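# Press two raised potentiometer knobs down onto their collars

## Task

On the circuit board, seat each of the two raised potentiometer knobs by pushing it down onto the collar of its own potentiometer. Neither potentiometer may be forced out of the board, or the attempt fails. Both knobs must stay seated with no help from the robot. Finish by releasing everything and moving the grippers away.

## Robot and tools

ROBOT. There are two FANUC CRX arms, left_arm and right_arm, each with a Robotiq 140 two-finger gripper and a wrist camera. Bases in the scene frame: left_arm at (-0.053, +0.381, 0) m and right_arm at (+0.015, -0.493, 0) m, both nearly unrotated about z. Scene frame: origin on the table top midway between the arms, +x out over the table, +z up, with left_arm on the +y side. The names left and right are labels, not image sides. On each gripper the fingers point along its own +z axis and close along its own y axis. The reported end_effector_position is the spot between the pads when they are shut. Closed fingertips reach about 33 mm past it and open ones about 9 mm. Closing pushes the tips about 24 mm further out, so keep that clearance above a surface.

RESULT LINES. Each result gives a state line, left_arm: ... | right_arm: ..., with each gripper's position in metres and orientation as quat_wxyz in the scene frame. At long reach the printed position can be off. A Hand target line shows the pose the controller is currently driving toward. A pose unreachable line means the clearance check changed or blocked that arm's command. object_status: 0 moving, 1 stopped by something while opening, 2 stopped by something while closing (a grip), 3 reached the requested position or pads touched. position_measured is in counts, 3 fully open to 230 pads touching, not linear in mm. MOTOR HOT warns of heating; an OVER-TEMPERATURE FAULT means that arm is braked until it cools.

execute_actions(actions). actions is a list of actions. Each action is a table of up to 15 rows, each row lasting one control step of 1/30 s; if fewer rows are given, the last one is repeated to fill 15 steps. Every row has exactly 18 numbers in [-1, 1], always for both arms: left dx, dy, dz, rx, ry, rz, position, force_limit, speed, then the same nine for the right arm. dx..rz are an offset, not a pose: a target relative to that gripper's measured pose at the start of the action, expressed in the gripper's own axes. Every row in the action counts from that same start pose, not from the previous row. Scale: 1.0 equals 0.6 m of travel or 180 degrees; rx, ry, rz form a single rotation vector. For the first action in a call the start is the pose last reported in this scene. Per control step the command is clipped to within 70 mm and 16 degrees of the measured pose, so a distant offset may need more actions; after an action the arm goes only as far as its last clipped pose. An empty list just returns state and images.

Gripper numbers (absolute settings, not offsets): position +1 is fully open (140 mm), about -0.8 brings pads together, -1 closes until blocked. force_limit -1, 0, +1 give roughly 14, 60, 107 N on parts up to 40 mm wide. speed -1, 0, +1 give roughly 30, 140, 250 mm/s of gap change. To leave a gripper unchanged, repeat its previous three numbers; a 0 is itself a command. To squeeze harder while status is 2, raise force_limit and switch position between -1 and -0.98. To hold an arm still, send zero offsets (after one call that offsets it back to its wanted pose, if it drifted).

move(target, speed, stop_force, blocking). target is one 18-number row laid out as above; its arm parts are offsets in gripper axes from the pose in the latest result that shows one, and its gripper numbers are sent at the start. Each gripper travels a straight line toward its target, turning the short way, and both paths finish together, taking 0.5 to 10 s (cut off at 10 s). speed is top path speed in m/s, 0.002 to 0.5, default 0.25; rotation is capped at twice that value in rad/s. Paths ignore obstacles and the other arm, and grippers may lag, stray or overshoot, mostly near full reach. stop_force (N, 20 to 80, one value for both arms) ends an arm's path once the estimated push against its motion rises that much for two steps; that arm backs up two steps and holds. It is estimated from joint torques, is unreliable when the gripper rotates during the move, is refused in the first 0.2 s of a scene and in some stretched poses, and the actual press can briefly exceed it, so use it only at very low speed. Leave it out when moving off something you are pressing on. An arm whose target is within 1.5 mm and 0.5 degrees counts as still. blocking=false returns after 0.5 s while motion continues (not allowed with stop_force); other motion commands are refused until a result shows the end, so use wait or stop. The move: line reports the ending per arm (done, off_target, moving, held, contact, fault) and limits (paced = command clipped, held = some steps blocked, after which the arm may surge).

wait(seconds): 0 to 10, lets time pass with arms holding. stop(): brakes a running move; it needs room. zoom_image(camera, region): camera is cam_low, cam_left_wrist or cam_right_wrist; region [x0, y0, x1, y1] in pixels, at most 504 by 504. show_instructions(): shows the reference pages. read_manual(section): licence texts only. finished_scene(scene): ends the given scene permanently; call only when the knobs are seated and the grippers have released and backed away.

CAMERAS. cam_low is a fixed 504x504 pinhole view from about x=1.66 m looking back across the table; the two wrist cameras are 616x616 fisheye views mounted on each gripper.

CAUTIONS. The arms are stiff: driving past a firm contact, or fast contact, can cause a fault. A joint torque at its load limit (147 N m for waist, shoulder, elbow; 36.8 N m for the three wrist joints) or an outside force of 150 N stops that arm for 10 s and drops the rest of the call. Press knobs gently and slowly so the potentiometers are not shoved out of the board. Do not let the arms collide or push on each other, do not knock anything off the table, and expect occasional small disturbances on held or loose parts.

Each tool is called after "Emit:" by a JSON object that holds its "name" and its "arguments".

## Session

Emit:
{"name": "execute_actions", "arguments": {"actions": []}}

Scene clock: 0.00 s.
left_arm: end_effector_position=(+0.1845, +0.3855, +0.1417) position_measured=3 object_status=3 end_effector_quat_wxyz=(-0.048, -0.630, +0.774, -0.046) | right_arm: end_effector_position=(+0.8458, -0.5515, +0.3775) position_measured=3 object_status=3 end_effector_quat_wxyz=(+0.500, +0.599, -0.335, +0.527)
Joint positions: left_arm=[ 0.745 -0.555 -0.67   0.085 -1.559 -0.968] | right_arm=[ 0.504  0.95   0.51   1.594 -1.654 -0.189]
Joint velocities: left_arm=[0.    0.    0.    0.    0.001 0.   ] | right_arm=[-0.001 -0.     0.001  0.    -0.001  0.001]
Hand target (left_arm): +0.184, +0.386, +0.142; -0.048, -0.630, +0.774, -0.046
Hand target (right_arm): +0.846, -0.551, +0.378; +0.500, +0.599, -0.335, +0.527
camera_calibration (this result's frames):
cam_left_wrist: T_world_to_cam=[[-0.920577, 0.390461, 0.00878738, 0.009544], [0.377966, 0.884999, 0.271879, -0.444373], [0.0983815, 0.253607, -0.962291, 0.19494], [0, 0, 0, 1]] pos_world=[0.157565, 0.340105, 0.308321]
cam_right_wrist: T_world_to_cam=[[-0.913354, -0.259052, 0.314127, 0.511758], [-0.383961, 0.291259, -0.876209, 0.827389], [0.135491, -0.920902, -0.365488, -0.302445], [0, 0, 0, 1]] pos_world=[0.82608, -0.386935, 0.453669]

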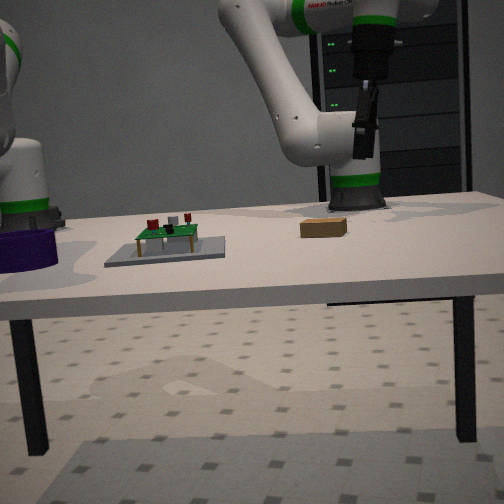

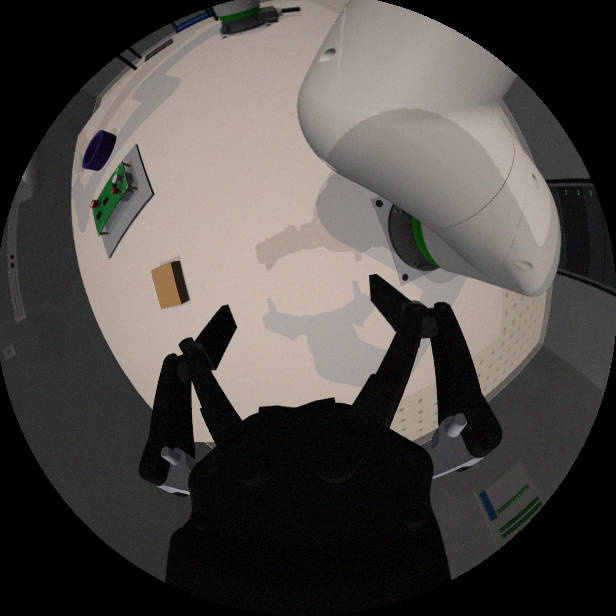

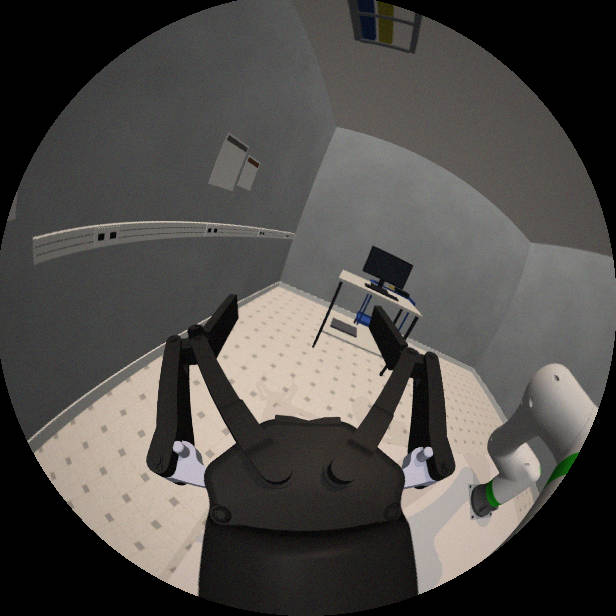

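Emit:
{"name": "move", "arguments": {"target": [0.398,-0.654,0.06,0.001,-0.0424,-0.065,-1,0,0,0,0,0,0,0,0,1,0,0], "speed": 0.35}}

Emit:
{"name": "zoom_image", "arguments": {"camera": "cam_low", "region": [140,195,200,245]}}

Scene clock: 10.10 s.
left_arm: end_effector_position=(+0.5210, +0.0706, +0.1426) position_measured=233 object_status=3 end_effector_quat_wxyz=(-0.002, +0.707, -0.707, +0.000) | right_arm: end_effector_position=(+0.8458, -0.5515, +0.3775) position_measured=3 object_status=3 end_effector_quat_wxyz=(+0.500, +0.599, -0.335, +0.527)
Joint positions: left_arm=[-0.309  0.539  0.452 -0.003 -1.481  0.296] | right_arm=[ 0.504  0.95   0.51   1.594 -1.654 -0.189]
Joint velocities: left_arm=[-0.001  0.008  0.012 -0.002 -0.012  0.002] | right_arm=[ 0.001  0.001 -0.001  0.     0.     0.   ]
Hand target (left_arm): +0.521, +0.071, +0.143; -0.002, +0.707, -0.707, +0.000
Hand target (right_arm): +0.846, -0.551, +0.378; +0.500, +0.599, -0.335, +0.527
Off the commanded pose (left_arm): 0.002 m, 0 deg.
Off the commanded pose (right_arm): 0.000 m, 0 deg.
move: done; limits=paced
camera_calibration (this result's frames):
cam_left_wrist: T_world_to_cam=[[-0.980508, 0.191769, 0.0427718, 0.482715], [0.192921, 0.8984, 0.394536, -0.215164], [0.0372337, 0.395097, -0.917885, 0.258085], [0, 0, 0, 1]] pos_world=[0.505206, -0.00123515, 0.301135]
cam_right_wrist: T_world_to_cam=[[-0.913354, -0.259052, 0.314128, 0.511758], [-0.383961, 0.291259, -0.876209, 0.827389], [0.135491, -0.920902, -0.365488, -0.302445], [0, 0, 0, 1]] pos_world=[0.82608, -0.386935, 0.453668]

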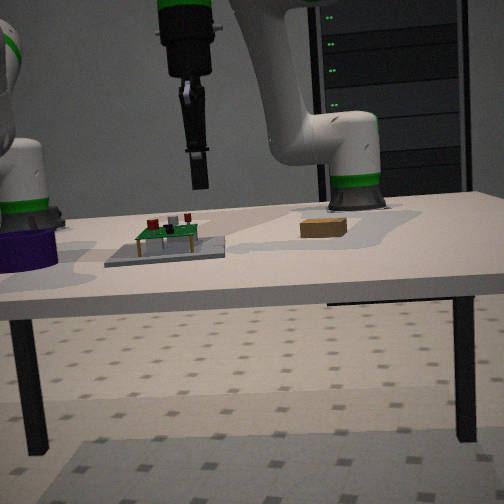

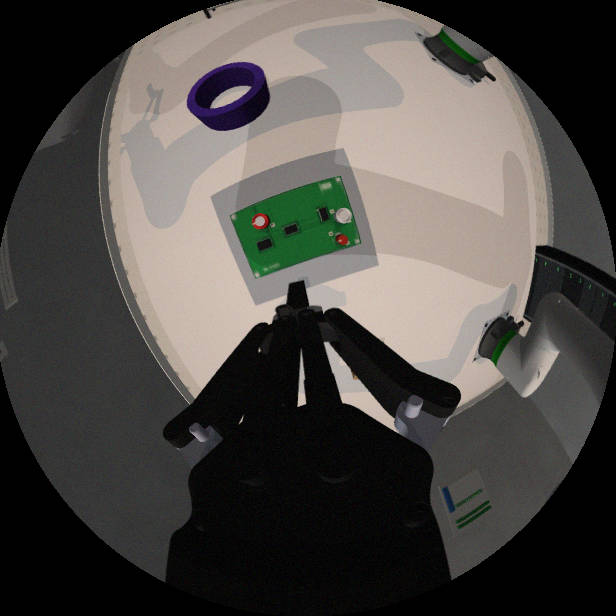

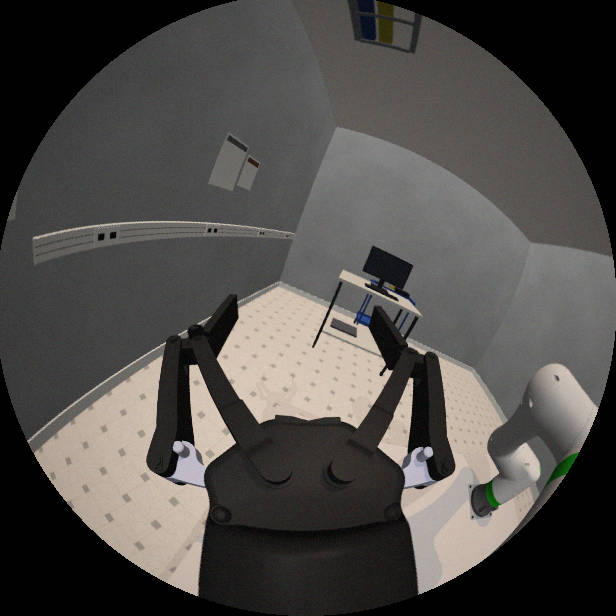

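Region (140, 195, 200, 245) of cam_low's 504x504 image, scaled by 8.400, with more detail than that image has.

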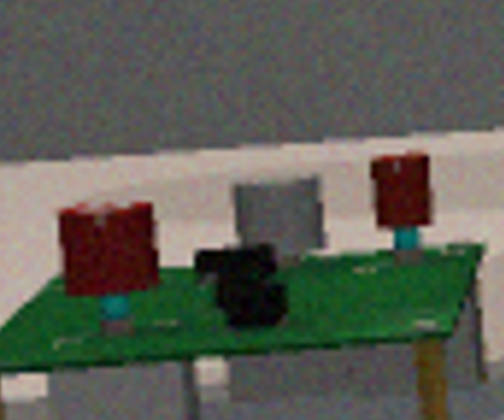

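Emit:
{"name": "move", "arguments": {"target": [0.064,0.11,0.058,0,0,0,-1,0,0,0,0,0,0,0,0,1,0,0]}}

Emit:
{"name": "zoom_image", "arguments": {"camera": "cam_low", "region": [162,200,204,235]}}

Emit:
{"name": "zoom_image", "arguments": {"camera": "cam_left_wrist", "region": [190,220,350,340]}}

Scene clock: 21.30 s.
left_arm: end_effector_position=(+0.4551, +0.0323, +0.1077) position_measured=233 object_status=3 end_effector_quat_wxyz=(-0.002, +0.707, -0.707, +0.000) | right_arm: end_effector_position=(+0.8458, -0.5515, +0.3775) position_measured=3 object_status=3 end_effector_quat_wxyz=(+0.500, +0.599, -0.335, +0.527)
Joint positions: left_arm=[-0.403  0.457  0.25  -0.004 -1.362  0.39 ] | right_arm=[ 0.504  0.95   0.51   1.594 -1.654 -0.189]
Joint velocities: left_arm=[-0.    -0.001 -0.003 -0.     0.002  0.001] | right_arm=[-0.001 -0.001 -0.001  0.    -0.     0.   ]
Hand target (left_arm): +0.455, +0.032, +0.108; -0.002, +0.707, -0.707, +0.000
Hand target (right_arm): +0.846, -0.551, +0.378; +0.500, +0.599, -0.335, +0.527
Off the commanded pose (left_arm): 0.000 m, 0 deg.
Off the commanded pose (right_arm): 0.000 m, 0 deg.
move: done
camera_calibration (this result's frames):
cam_left_wrist: T_world_to_cam=[[-0.980458, 0.192067, 0.0425713, 0.426959], [0.19311, 0.898305, 0.39466, -0.154304], [0.0375593, 0.395168, -0.91784, 0.243469], [0, 0, 0, 1]] pos_world=[0.439268, -0.0396045, 0.266187]
cam_right_wrist: T_world_to_cam=[[-0.913354, -0.259052, 0.314127, 0.511758], [-0.383961, 0.291259, -0.876209, 0.827389], [0.135491, -0.920902, -0.365488, -0.302445], [0, 0, 0, 1]] pos_world=[0.82608, -0.386935, 0.453669]

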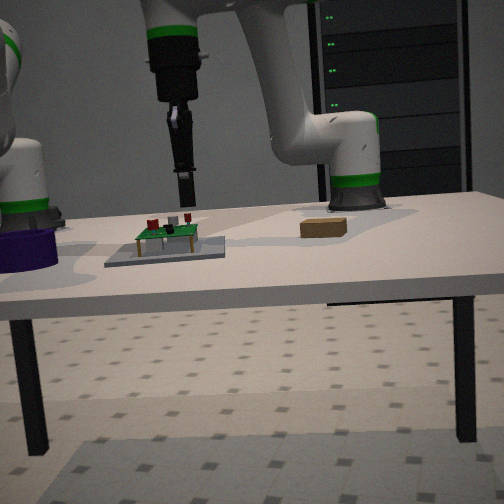

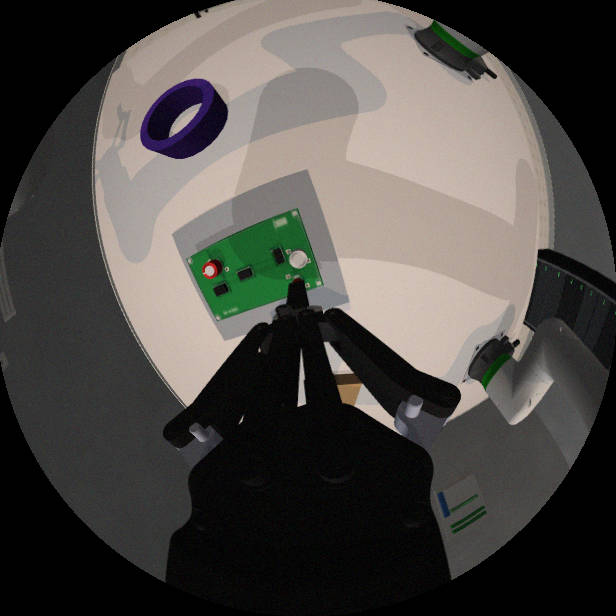

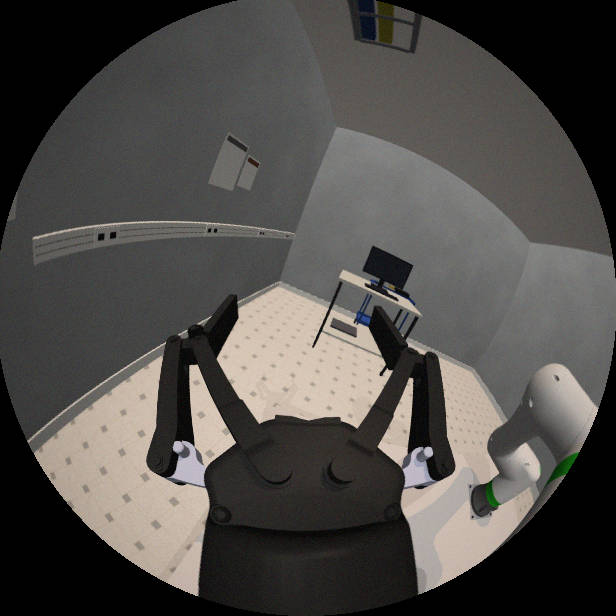

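Region (162, 200, 204, 235) of cam_low's 504x504 image, scaled by 12.000, with more detail than that image has.

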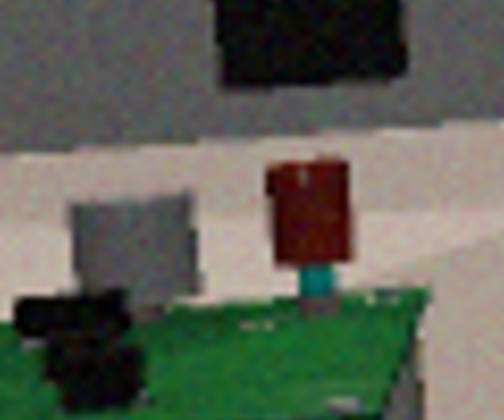

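Region (190, 220, 350, 340) of cam_left_wrist's 616x616 image, scaled by 3.150, with more detail than that image has; it fills the top 378 rows of this view, and the rest is white.

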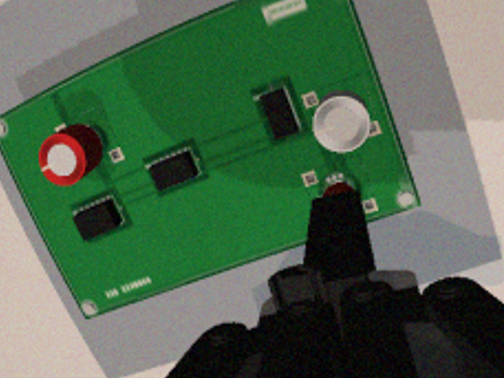

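Gap 13 mm, shaft 5 mm.

Emit:
{"name": "move", "arguments": {"target": [0,0,0.03,0,0,0,-1,0,0,0,0,0,0,0,0,1,0,0], "speed": 0.012}}

Emit:
{"name": "zoom_image", "arguments": {"camera": "cam_low", "region": [162,200,204,235]}}

Scene clock: 30.17 s.
left_arm: end_effector_position=(+0.4551, +0.0323, +0.0898) position_measured=233 object_status=3 end_effector_quat_wxyz=(-0.002, +0.707, -0.707, +0.000) | right_arm: end_effector_position=(+0.8458, -0.5515, +0.3775) position_measured=3 object_status=3 end_effector_quat_wxyz=(+0.500, +0.599, -0.335, +0.527)
Joint positions: left_arm=[-0.403  0.467  0.222 -0.004 -1.323  0.39 ] | right_arm=[ 0.504  0.95   0.51   1.594 -1.654 -0.189]
Joint velocities: left_arm=[ 0.001  0.001 -0.002 -0.001  0.003 -0.   ] | right_arm=[0.    0.    0.001 0.    0.    0.   ]
Hand target (left_arm): +0.455, +0.032, +0.090; -0.002, +0.707, -0.707, +0.000
Hand target (right_arm): +0.846, -0.551, +0.378; +0.500, +0.599, -0.335, +0.527
Off the commanded pose (left_arm): 0.000 m, 0 deg.
Off the commanded pose (right_arm): 0.000 m, 0 deg.
move: done
camera_calibration (this result's frames):
cam_left_wrist: T_world_to_cam=[[-0.980457, 0.192067, 0.042588, 0.427704], [0.193118, 0.898325, 0.394611, -0.14724], [0.0375339, 0.395124, -0.917861, 0.22707], [0, 0, 0, 1]] pos_world=[0.439258, -0.0395997, 0.248306]
cam_right_wrist: T_world_to_cam=[[-0.913354, -0.259052, 0.314127, 0.511758], [-0.383961, 0.291259, -0.876209, 0.827389], [0.135491, -0.920902, -0.365488, -0.302445], [0, 0, 0, 1]] pos_world=[0.82608, -0.386935, 0.453669]

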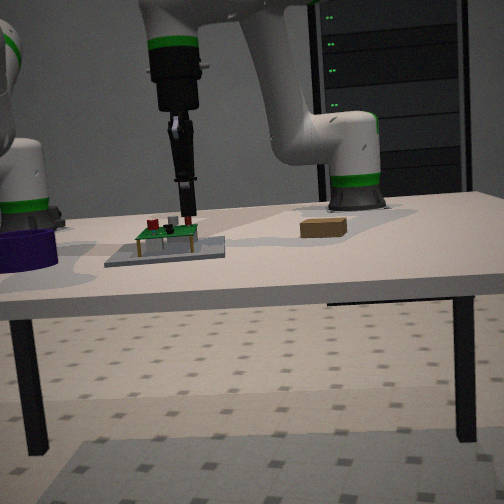

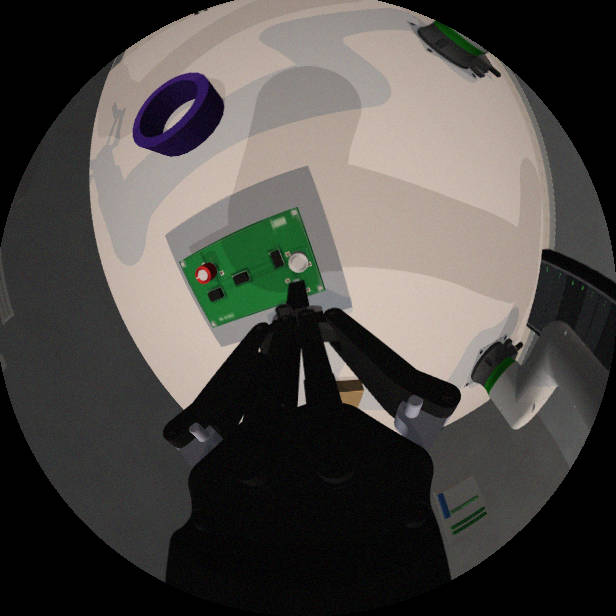

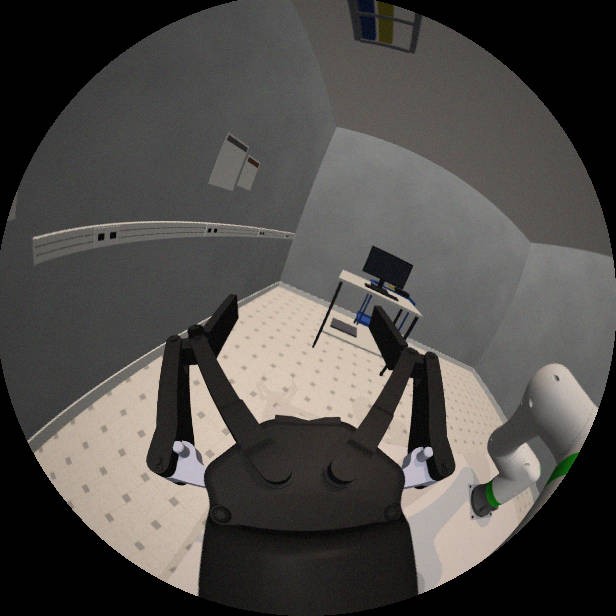

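Region (162, 200, 204, 235) of cam_low's 504x504 image, scaled by 12.000, with more detail than that image has.

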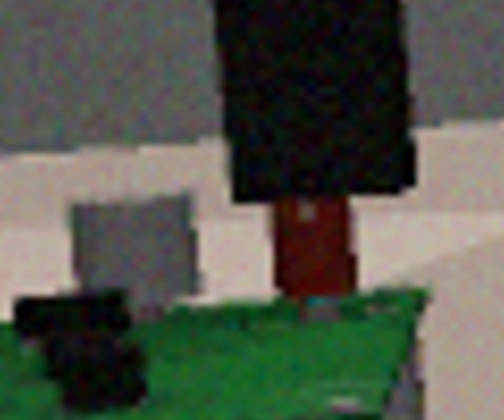

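Emit:
{"name": "move", "arguments": {"target": [0,0,0.0022,0,0,0,-1,0,0,0,0,0,0,0,0,1,0,0], "speed": 0.003}}

Emit:
{"name": "move", "arguments": {"target": [0,0,-0.006,0,0,0,-1,0,0,0,0,0,0,0,0,1,0,0], "speed": 0.02}}

Emit:
{"name": "zoom_image", "arguments": {"camera": "cam_low", "region": [162,200,204,235]}}

Scene clock: 38.60 s.
left_arm: end_effector_position=(+0.4551, +0.0323, +0.0885) position_measured=233 object_status=3 end_effector_quat_wxyz=(-0.002, +0.707, -0.707, +0.000) | right_arm: end_effector_position=(+0.8458, -0.5515, +0.3775) position_measured=3 object_status=3 end_effector_quat_wxyz=(+0.500, +0.599, -0.335, +0.527)
Joint positions: left_arm=[-0.403  0.468  0.22  -0.004 -1.321  0.39 ] | right_arm=[ 0.504  0.95   0.51   1.594 -1.654 -0.189]
Joint velocities: left_arm=[ 0.001  0.    -0.    -0.    -0.001  0.001] | right_arm=[-0.001  0.001 -0.    -0.    -0.    -0.001]
Hand target (left_arm): +0.455, +0.032, +0.089; -0.002, +0.707, -0.707, +0.000
Hand target (right_arm): +0.846, -0.551, +0.378; +0.500, +0.599, -0.335, +0.527
Off the commanded pose (left_arm): 0.000 m, 0 deg.
Off the commanded pose (right_arm): 0.000 m, 0 deg.
move: done
camera_calibration (this result's frames):
cam_left_wrist: T_world_to_cam=[[-0.980436, 0.192176, 0.0425804, 0.42775], [0.193214, 0.898292, 0.394638, -0.146784], [0.0375903, 0.395145, -0.917849, 0.225843], [0, 0, 0, 1]] pos_world=[0.439252, -0.0395891, 0.247003]
cam_right_wrist: T_world_to_cam=[[-0.913354, -0.259052, 0.314128, 0.511758], [-0.383961, 0.291259, -0.876209, 0.827389], [0.135491, -0.920902, -0.365488, -0.302445], [0, 0, 0, 1]] pos_world=[0.82608, -0.386935, 0.453668]

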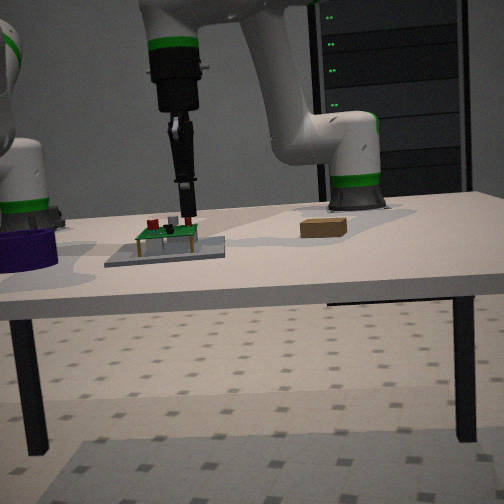

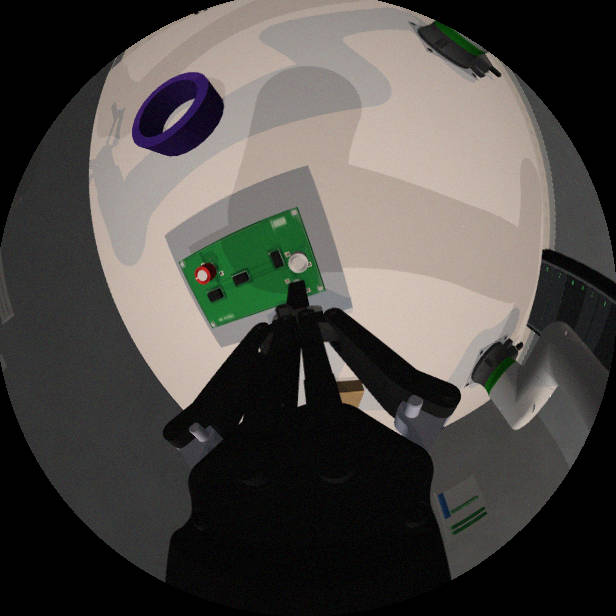

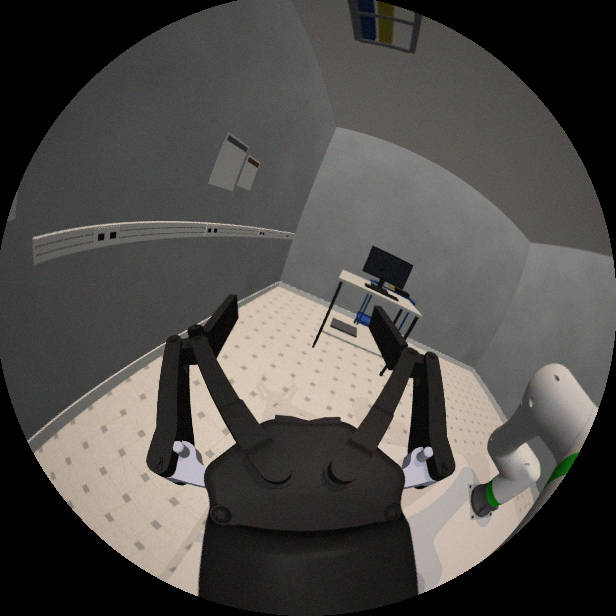

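Scene clock: 39.30 s.
left_arm: end_effector_position=(+0.4551, +0.0323, +0.0921) position_measured=233 object_status=3 end_effector_quat_wxyz=(-0.002, +0.707, -0.707, +0.000) | right_arm: end_effector_position=(+0.8458, -0.5515, +0.3775) position_measured=3 object_status=3 end_effector_quat_wxyz=(+0.500, +0.599, -0.335, +0.527)
Joint positions: left_arm=[-0.403  0.466  0.225 -0.004 -1.328  0.39 ] | right_arm=[ 0.504  0.95   0.51   1.594 -1.654 -0.189]
Joint velocities: left_arm=[-0.    -0.     0.001  0.001  0.001  0.   ] | right_arm=[ 0.    -0.001  0.001 -0.    -0.     0.   ]
Hand target (left_arm): +0.455, +0.032, +0.092; -0.002, +0.707, -0.707, +0.000
Hand target (right_arm): +0.846, -0.551, +0.378; +0.500, +0.599, -0.335, +0.527
Off the commanded pose (left_arm): 0.000 m, 0 deg.
Off the commanded pose (right_arm): 0.000 m, 0 deg.
move: done
camera_calibration (this result's frames):
cam_left_wrist: T_world_to_cam=[[-0.980442, 0.192146, 0.0425788, 0.427605], [0.193185, 0.898296, 0.394644, -0.148173], [0.0375808, 0.395151, -0.917847, 0.229095], [0, 0, 0, 1]] pos_world=[0.439258, -0.0395866, 0.250543]
cam_right_wrist: T_world_to_cam=[[-0.913354, -0.259052, 0.314128, 0.511757], [-0.383961, 0.291259, -0.876209, 0.827389], [0.135491, -0.920902, -0.365488, -0.302445], [0, 0, 0, 1]] pos_world=[0.82608, -0.386935, 0.453668]

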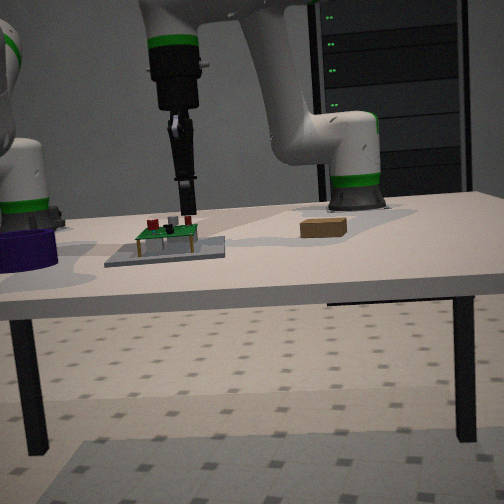

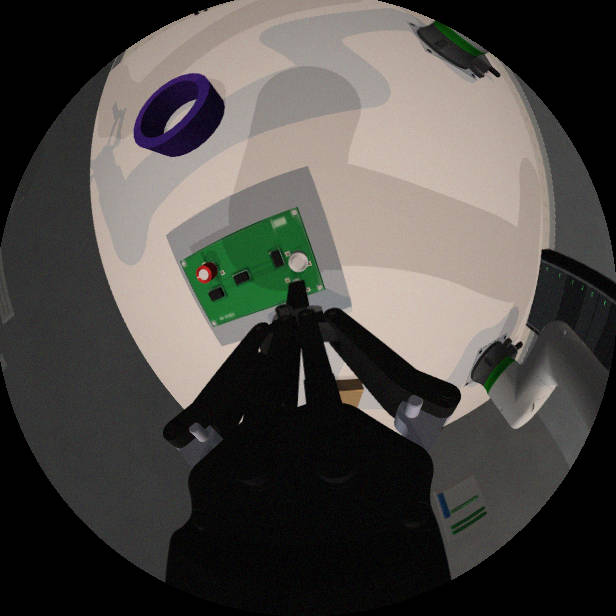

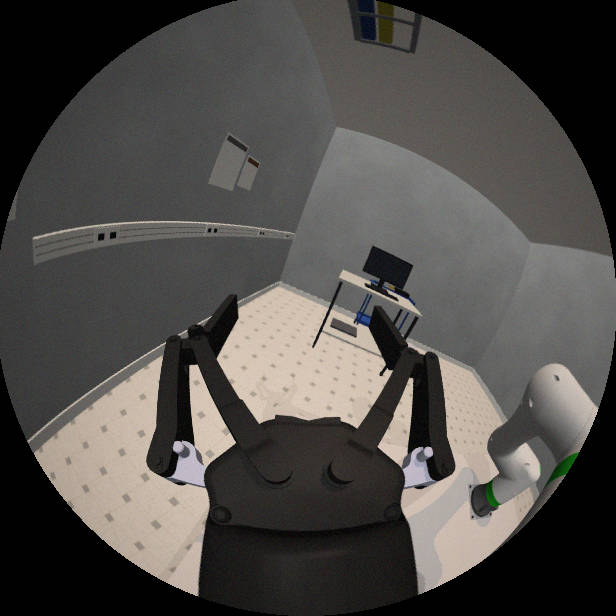

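Region (162, 200, 204, 235) of cam_low's 504x504 image, scaled by 12.000, with more detail than that image has.

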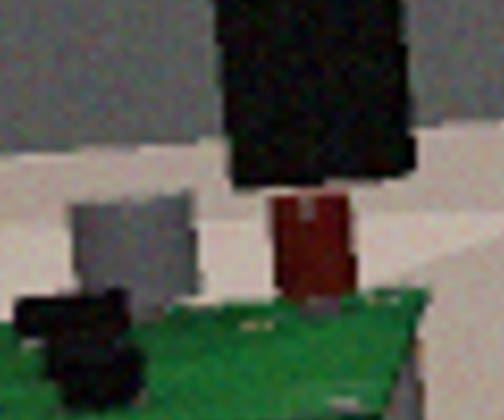

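A further 0.4 mm, then the other knob.

Emit:
{"name": "move", "arguments": {"target": [0,0,0.0066,0,0,0,-1,0,0,0,0,0,0,0,0,1,0,0], "speed": 0.005}}

Emit:
{"name": "move", "arguments": {"target": [0,0,-0.02,0,0,0,-1,0,0,0,0,0,0,0,0,1,0,0], "speed": 0.04}}

Emit:
{"name": "move", "arguments": {"target": [0.078,-0.165,-0.01,0,0,0,-1,0,0,0,0,0,0,0,0,1,0,0]}}

Emit:
{"name": "zoom_image", "arguments": {"camera": "cam_low", "region": [162,200,204,235]}}

Emit:
{"name": "zoom_image", "arguments": {"camera": "cam_low", "region": [135,208,177,243]}}

Scene clock: 49.50 s.
left_arm: end_effector_position=(+0.4551, +0.0323, +0.0882) position_measured=233 object_status=3 end_effector_quat_wxyz=(-0.002, +0.707, -0.707, +0.000) | right_arm: end_effector_position=(+0.8458, -0.5515, +0.3775) position_measured=3 object_status=3 end_effector_quat_wxyz=(+0.500, +0.599, -0.335, +0.527)
Joint positions: left_arm=[-0.403  0.468  0.22  -0.004 -1.32   0.39 ] | right_arm=[ 0.504  0.95   0.51   1.594 -1.654 -0.189]
Joint velocities: left_arm=[-0.     0.    -0.001 -0.     0.002  0.   ] | right_arm=[ 0.001 -0.    -0.001 -0.    -0.     0.   ]
Hand target (left_arm): +0.455, +0.032, +0.088; -0.002, +0.707, -0.707, +0.000
Hand target (right_arm): +0.846, -0.551, +0.378; +0.500, +0.599, -0.335, +0.527
Off the commanded pose (left_arm): 0.000 m, 0 deg.
Off the commanded pose (right_arm): 0.000 m, 0 deg.
move: done
camera_calibration (this result's frames):
cam_left_wrist: T_world_to_cam=[[-0.980437, 0.192174, 0.0425627, 0.427772], [0.193206, 0.898296, 0.394635, -0.146637], [0.0376048, 0.395138, -0.917852, 0.225501], [0, 0, 0, 1]] pos_world=[0.439255, -0.0395874, 0.246638]
cam_right_wrist: T_world_to_cam=[[-0.913354, -0.259052, 0.314127, 0.511758], [-0.383961, 0.291259, -0.876209, 0.827389], [0.135491, -0.920902, -0.365488, -0.302445], [0, 0, 0, 1]] pos_world=[0.82608, -0.386935, 0.453669]

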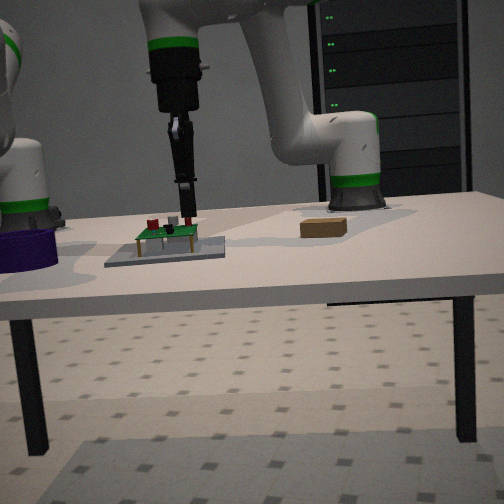

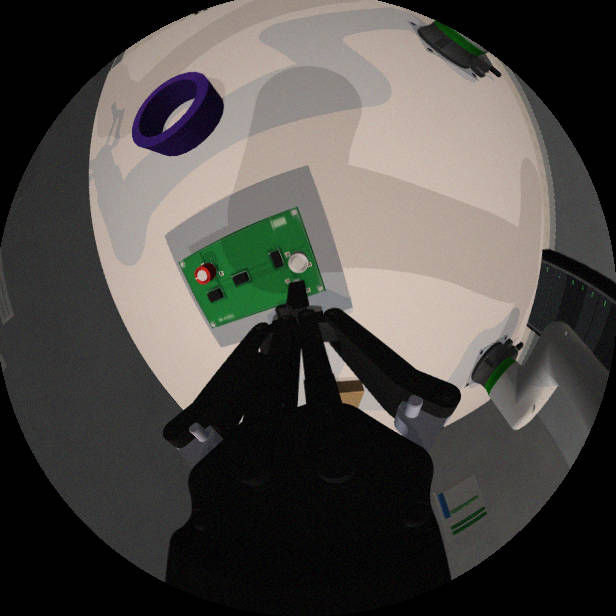

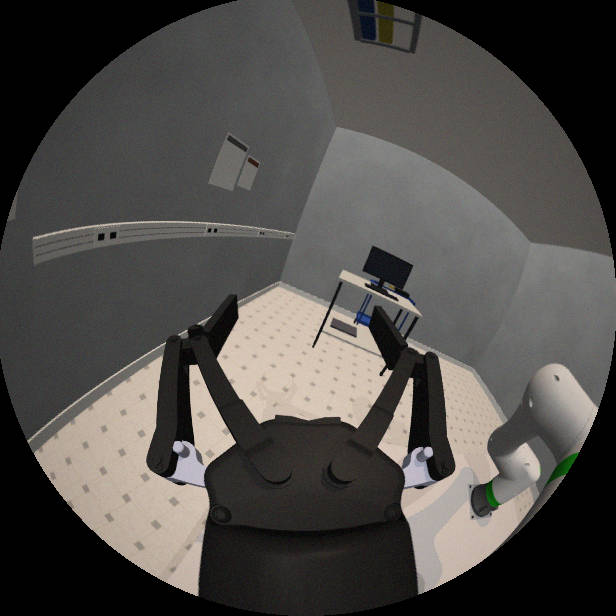

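Scene clock: 50.23 s.
left_arm: end_effector_position=(+0.4551, +0.0323, +0.1000) position_measured=233 object_status=3 end_effector_quat_wxyz=(-0.002, +0.707, -0.707, +0.000) | right_arm: end_effector_position=(+0.8458, -0.5515, +0.3775) position_measured=3 object_status=3 end_effector_quat_wxyz=(+0.500, +0.599, -0.335, +0.527)
Joint positions: left_arm=[-0.403  0.461  0.238 -0.004 -1.345  0.39 ] | right_arm=[ 0.504  0.95   0.51   1.594 -1.654 -0.189]
Joint velocities: left_arm=[-0.    -0.001  0.002 -0.001 -0.003  0.   ] | right_arm=[-0.001  0.    -0.001  0.    -0.    -0.   ]
Hand target (left_arm): +0.455, +0.032, +0.100; -0.002, +0.707, -0.707, +0.000
Hand target (right_arm): +0.846, -0.551, +0.378; +0.500, +0.599, -0.335, +0.527
Off the commanded pose (left_arm): 0.000 m, 0 deg.
Off the commanded pose (right_arm): 0.000 m, 0 deg.
move: done
camera_calibration (this result's frames):
cam_left_wrist: T_world_to_cam=[[-0.980454, 0.192088, 0.0425577, 0.427284], [0.193124, 0.898305, 0.394654, -0.151291], [0.0375784, 0.395159, -0.917844, 0.236402], [0, 0, 0, 1]] pos_world=[0.439267, -0.0395868, 0.258503]
cam_right_wrist: T_world_to_cam=[[-0.913354, -0.259052, 0.314128, 0.511757], [-0.383961, 0.291259, -0.876209, 0.827389], [0.135491, -0.920902, -0.365488, -0.302445], [0, 0, 0, 1]] pos_world=[0.82608, -0.386934, 0.453668]

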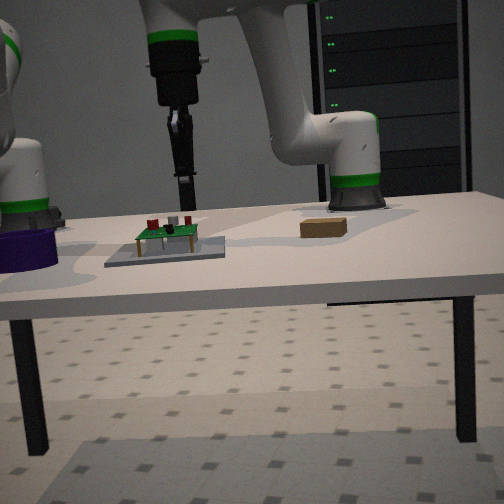

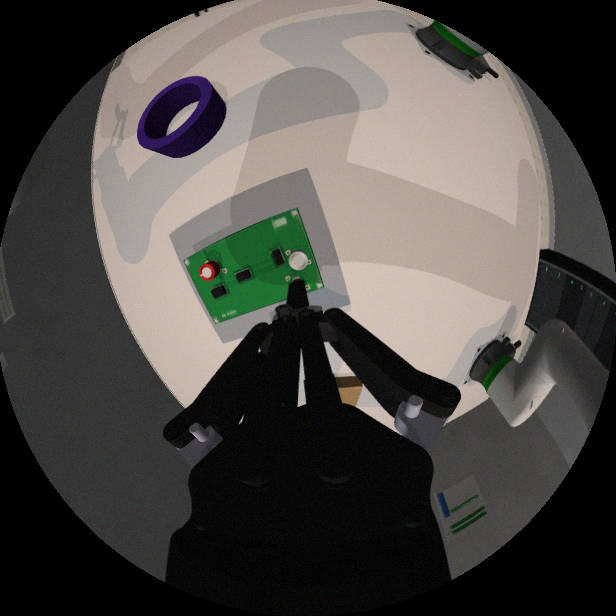

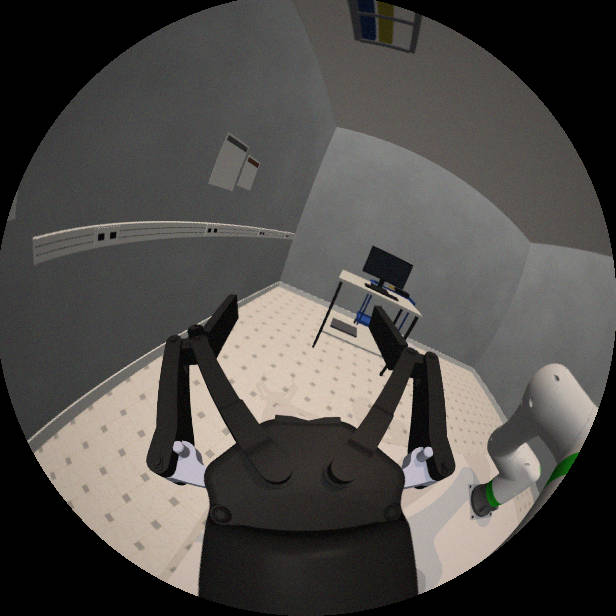

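Scene clock: 51.30 s.
left_arm: end_effector_position=(+0.5544, -0.0144, +0.1063) position_measured=233 object_status=3 end_effector_quat_wxyz=(-0.002, +0.707, -0.707, +0.001) | right_arm: end_effector_position=(+0.8458, -0.5515, +0.3775) position_measured=3 object_status=3 end_effector_quat_wxyz=(+0.500, +0.599, -0.335, +0.527)
Joint positions: left_arm=[-0.411  0.76   0.716 -0.003 -1.524  0.398] | right_arm=[ 0.504  0.95   0.51   1.594 -1.654 -0.189]
Joint velocities: left_arm=[-0.001  0.01   0.017 -0.001 -0.014  0.   ] | right_arm=[-0.    -0.001 -0.     0.    -0.    -0.001]
Hand target (left_arm): +0.554, -0.014, +0.106; -0.002, +0.707, -0.707, +0.000
Hand target (right_arm): +0.846, -0.551, +0.378; +0.500, +0.599, -0.335, +0.527
Off the commanded pose (left_arm): 0.000 m, 0 deg.
Off the commanded pose (right_arm): 0.000 m, 0 deg.
move: done
camera_calibration (this result's frames):
cam_left_wrist: T_world_to_cam=[[-0.980563, 0.191626, 0.0421343, 0.5334], [0.192539, 0.898485, 0.394529, -0.130599], [0.037745, 0.394973, -0.917917, 0.2568], [0, 0, 0, 1]] pos_world=[0.538485, -0.0863014, 0.264772]
cam_right_wrist: T_world_to_cam=[[-0.913354, -0.259052, 0.314127, 0.511758], [-0.383961, 0.291259, -0.876209, 0.827389], [0.135491, -0.920902, -0.365488, -0.302445], [0, 0, 0, 1]] pos_world=[0.82608, -0.386935, 0.453668]

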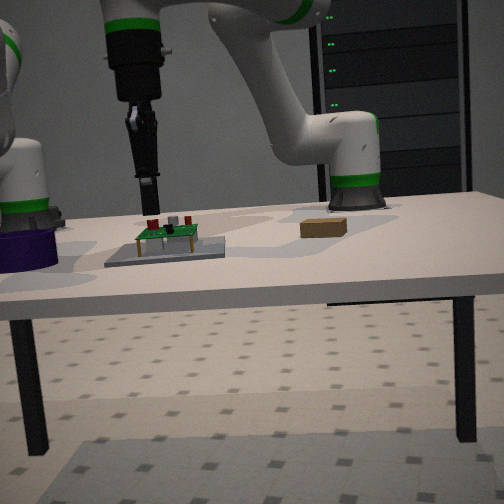

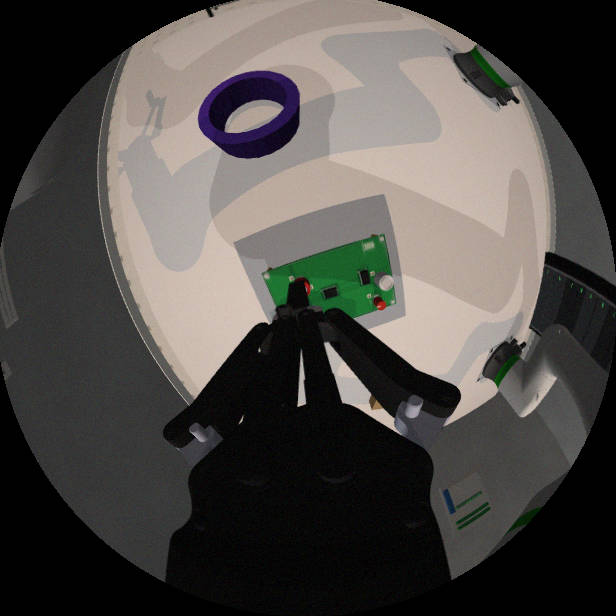

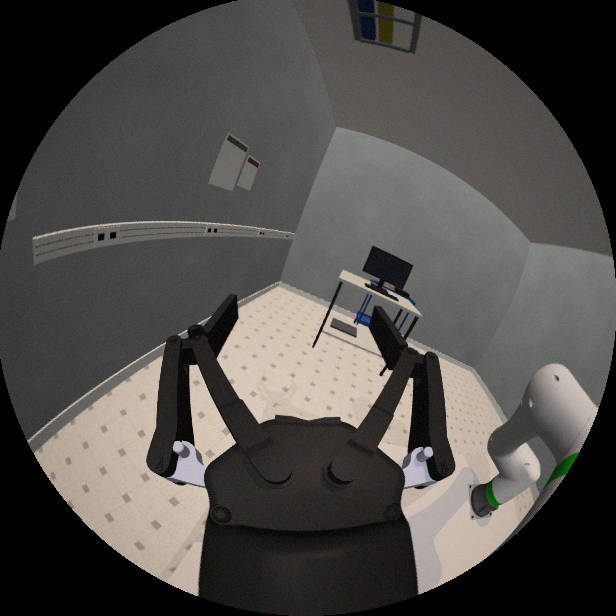

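Region (162, 200, 204, 235) of cam_low's 504x504 image, scaled by 12.000, with more detail than that image has.

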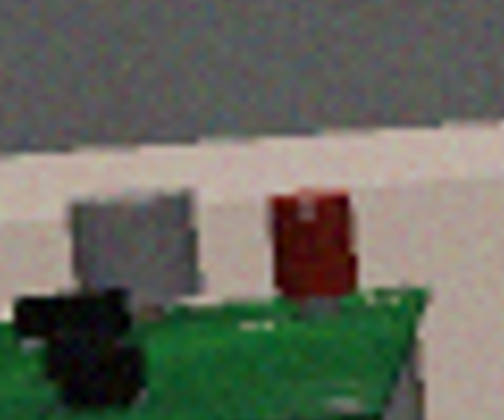

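Region (135, 208, 177, 243) of cam_low's 504x504 image, scaled by 12.000, with more detail than that image has.

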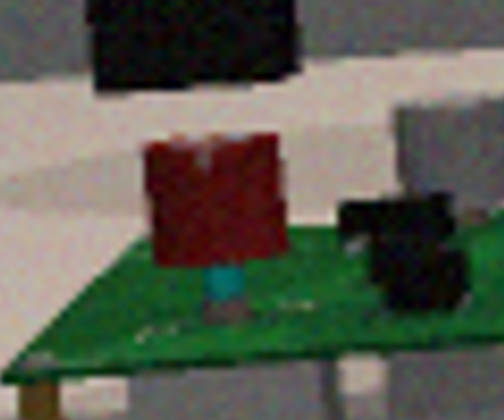

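Emit:
{"name": "move", "arguments": {"target": [0,0,0.024,0,0,0,-1,0,0,0,0,0,0,0,0,1,0,0], "speed": 0.012}}

Emit:
{"name": "zoom_image", "arguments": {"camera": "cam_low", "region": [135,208,177,243]}}

Scene clock: 57.00 s.
left_arm: end_effector_position=(+0.5544, -0.0145, +0.0920) position_measured=233 object_status=3 end_effector_quat_wxyz=(-0.002, +0.707, -0.707, +0.001) | right_arm: end_effector_position=(+0.8458, -0.5515, +0.3775) position_measured=3 object_status=3 end_effector_quat_wxyz=(+0.500, +0.599, -0.335, +0.527)
Joint positions: left_arm=[-0.411  0.763  0.688 -0.003 -1.493  0.398] | right_arm=[ 0.504  0.95   0.51   1.594 -1.654 -0.189]
Joint velocities: left_arm=[-0.     0.    -0.003 -0.     0.003  0.001] | right_arm=[-0.    -0.001  0.002  0.    -0.001  0.   ]
Hand target (left_arm): +0.554, -0.014, +0.092; -0.002, +0.707, -0.707, +0.001
Hand target (right_arm): +0.846, -0.551, +0.378; +0.500, +0.599, -0.335, +0.527
Off the commanded pose (left_arm): 0.000 m, 0 deg.
Off the commanded pose (right_arm): 0.000 m, 0 deg.
move: done
camera_calibration (this result's frames):
cam_left_wrist: T_world_to_cam=[[-0.980543, 0.191732, 0.0421146, 0.533977], [0.192629, 0.898476, 0.394507, -0.124964], [0.0378007, 0.394944, -0.917927, 0.243685], [0, 0, 0, 1]] pos_world=[0.538448, -0.0863447, 0.250496]
cam_right_wrist: T_world_to_cam=[[-0.913354, -0.259052, 0.314127, 0.511758], [-0.383961, 0.291259, -0.876209, 0.827389], [0.135491, -0.920902, -0.365488, -0.302445], [0, 0, 0, 1]] pos_world=[0.82608, -0.386935, 0.453669]

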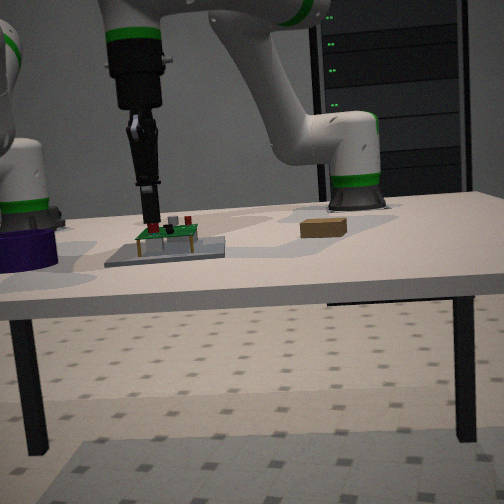

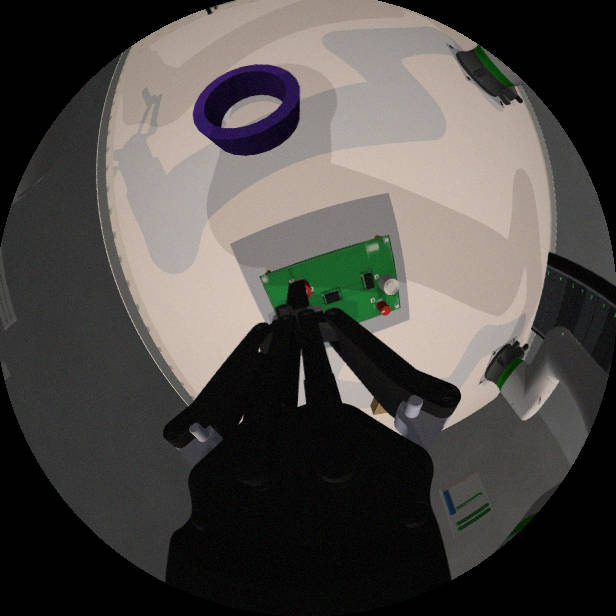

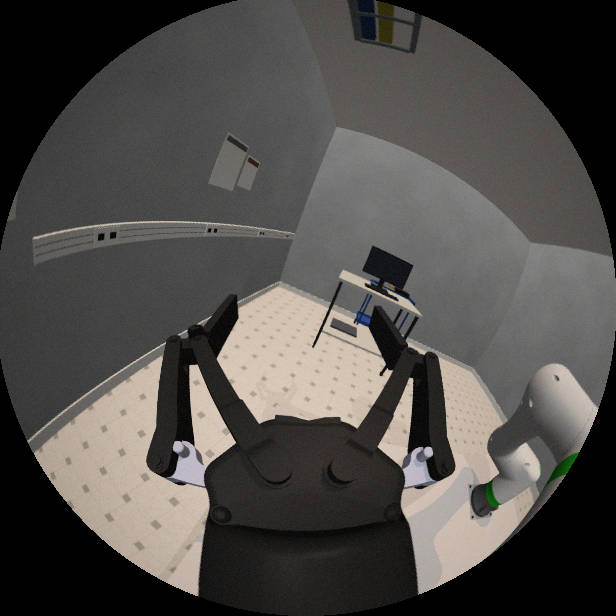

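Region (135, 208, 177, 243) of cam_low's 504x504 image, scaled by 12.000, with more detail than that image has.

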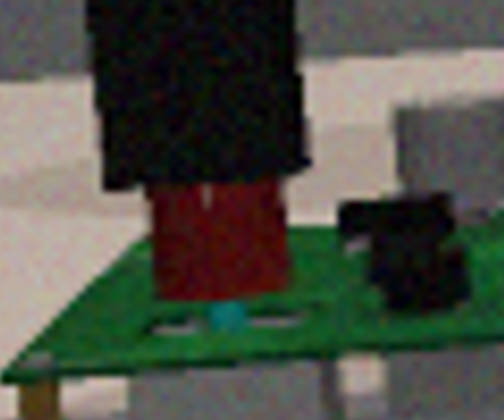

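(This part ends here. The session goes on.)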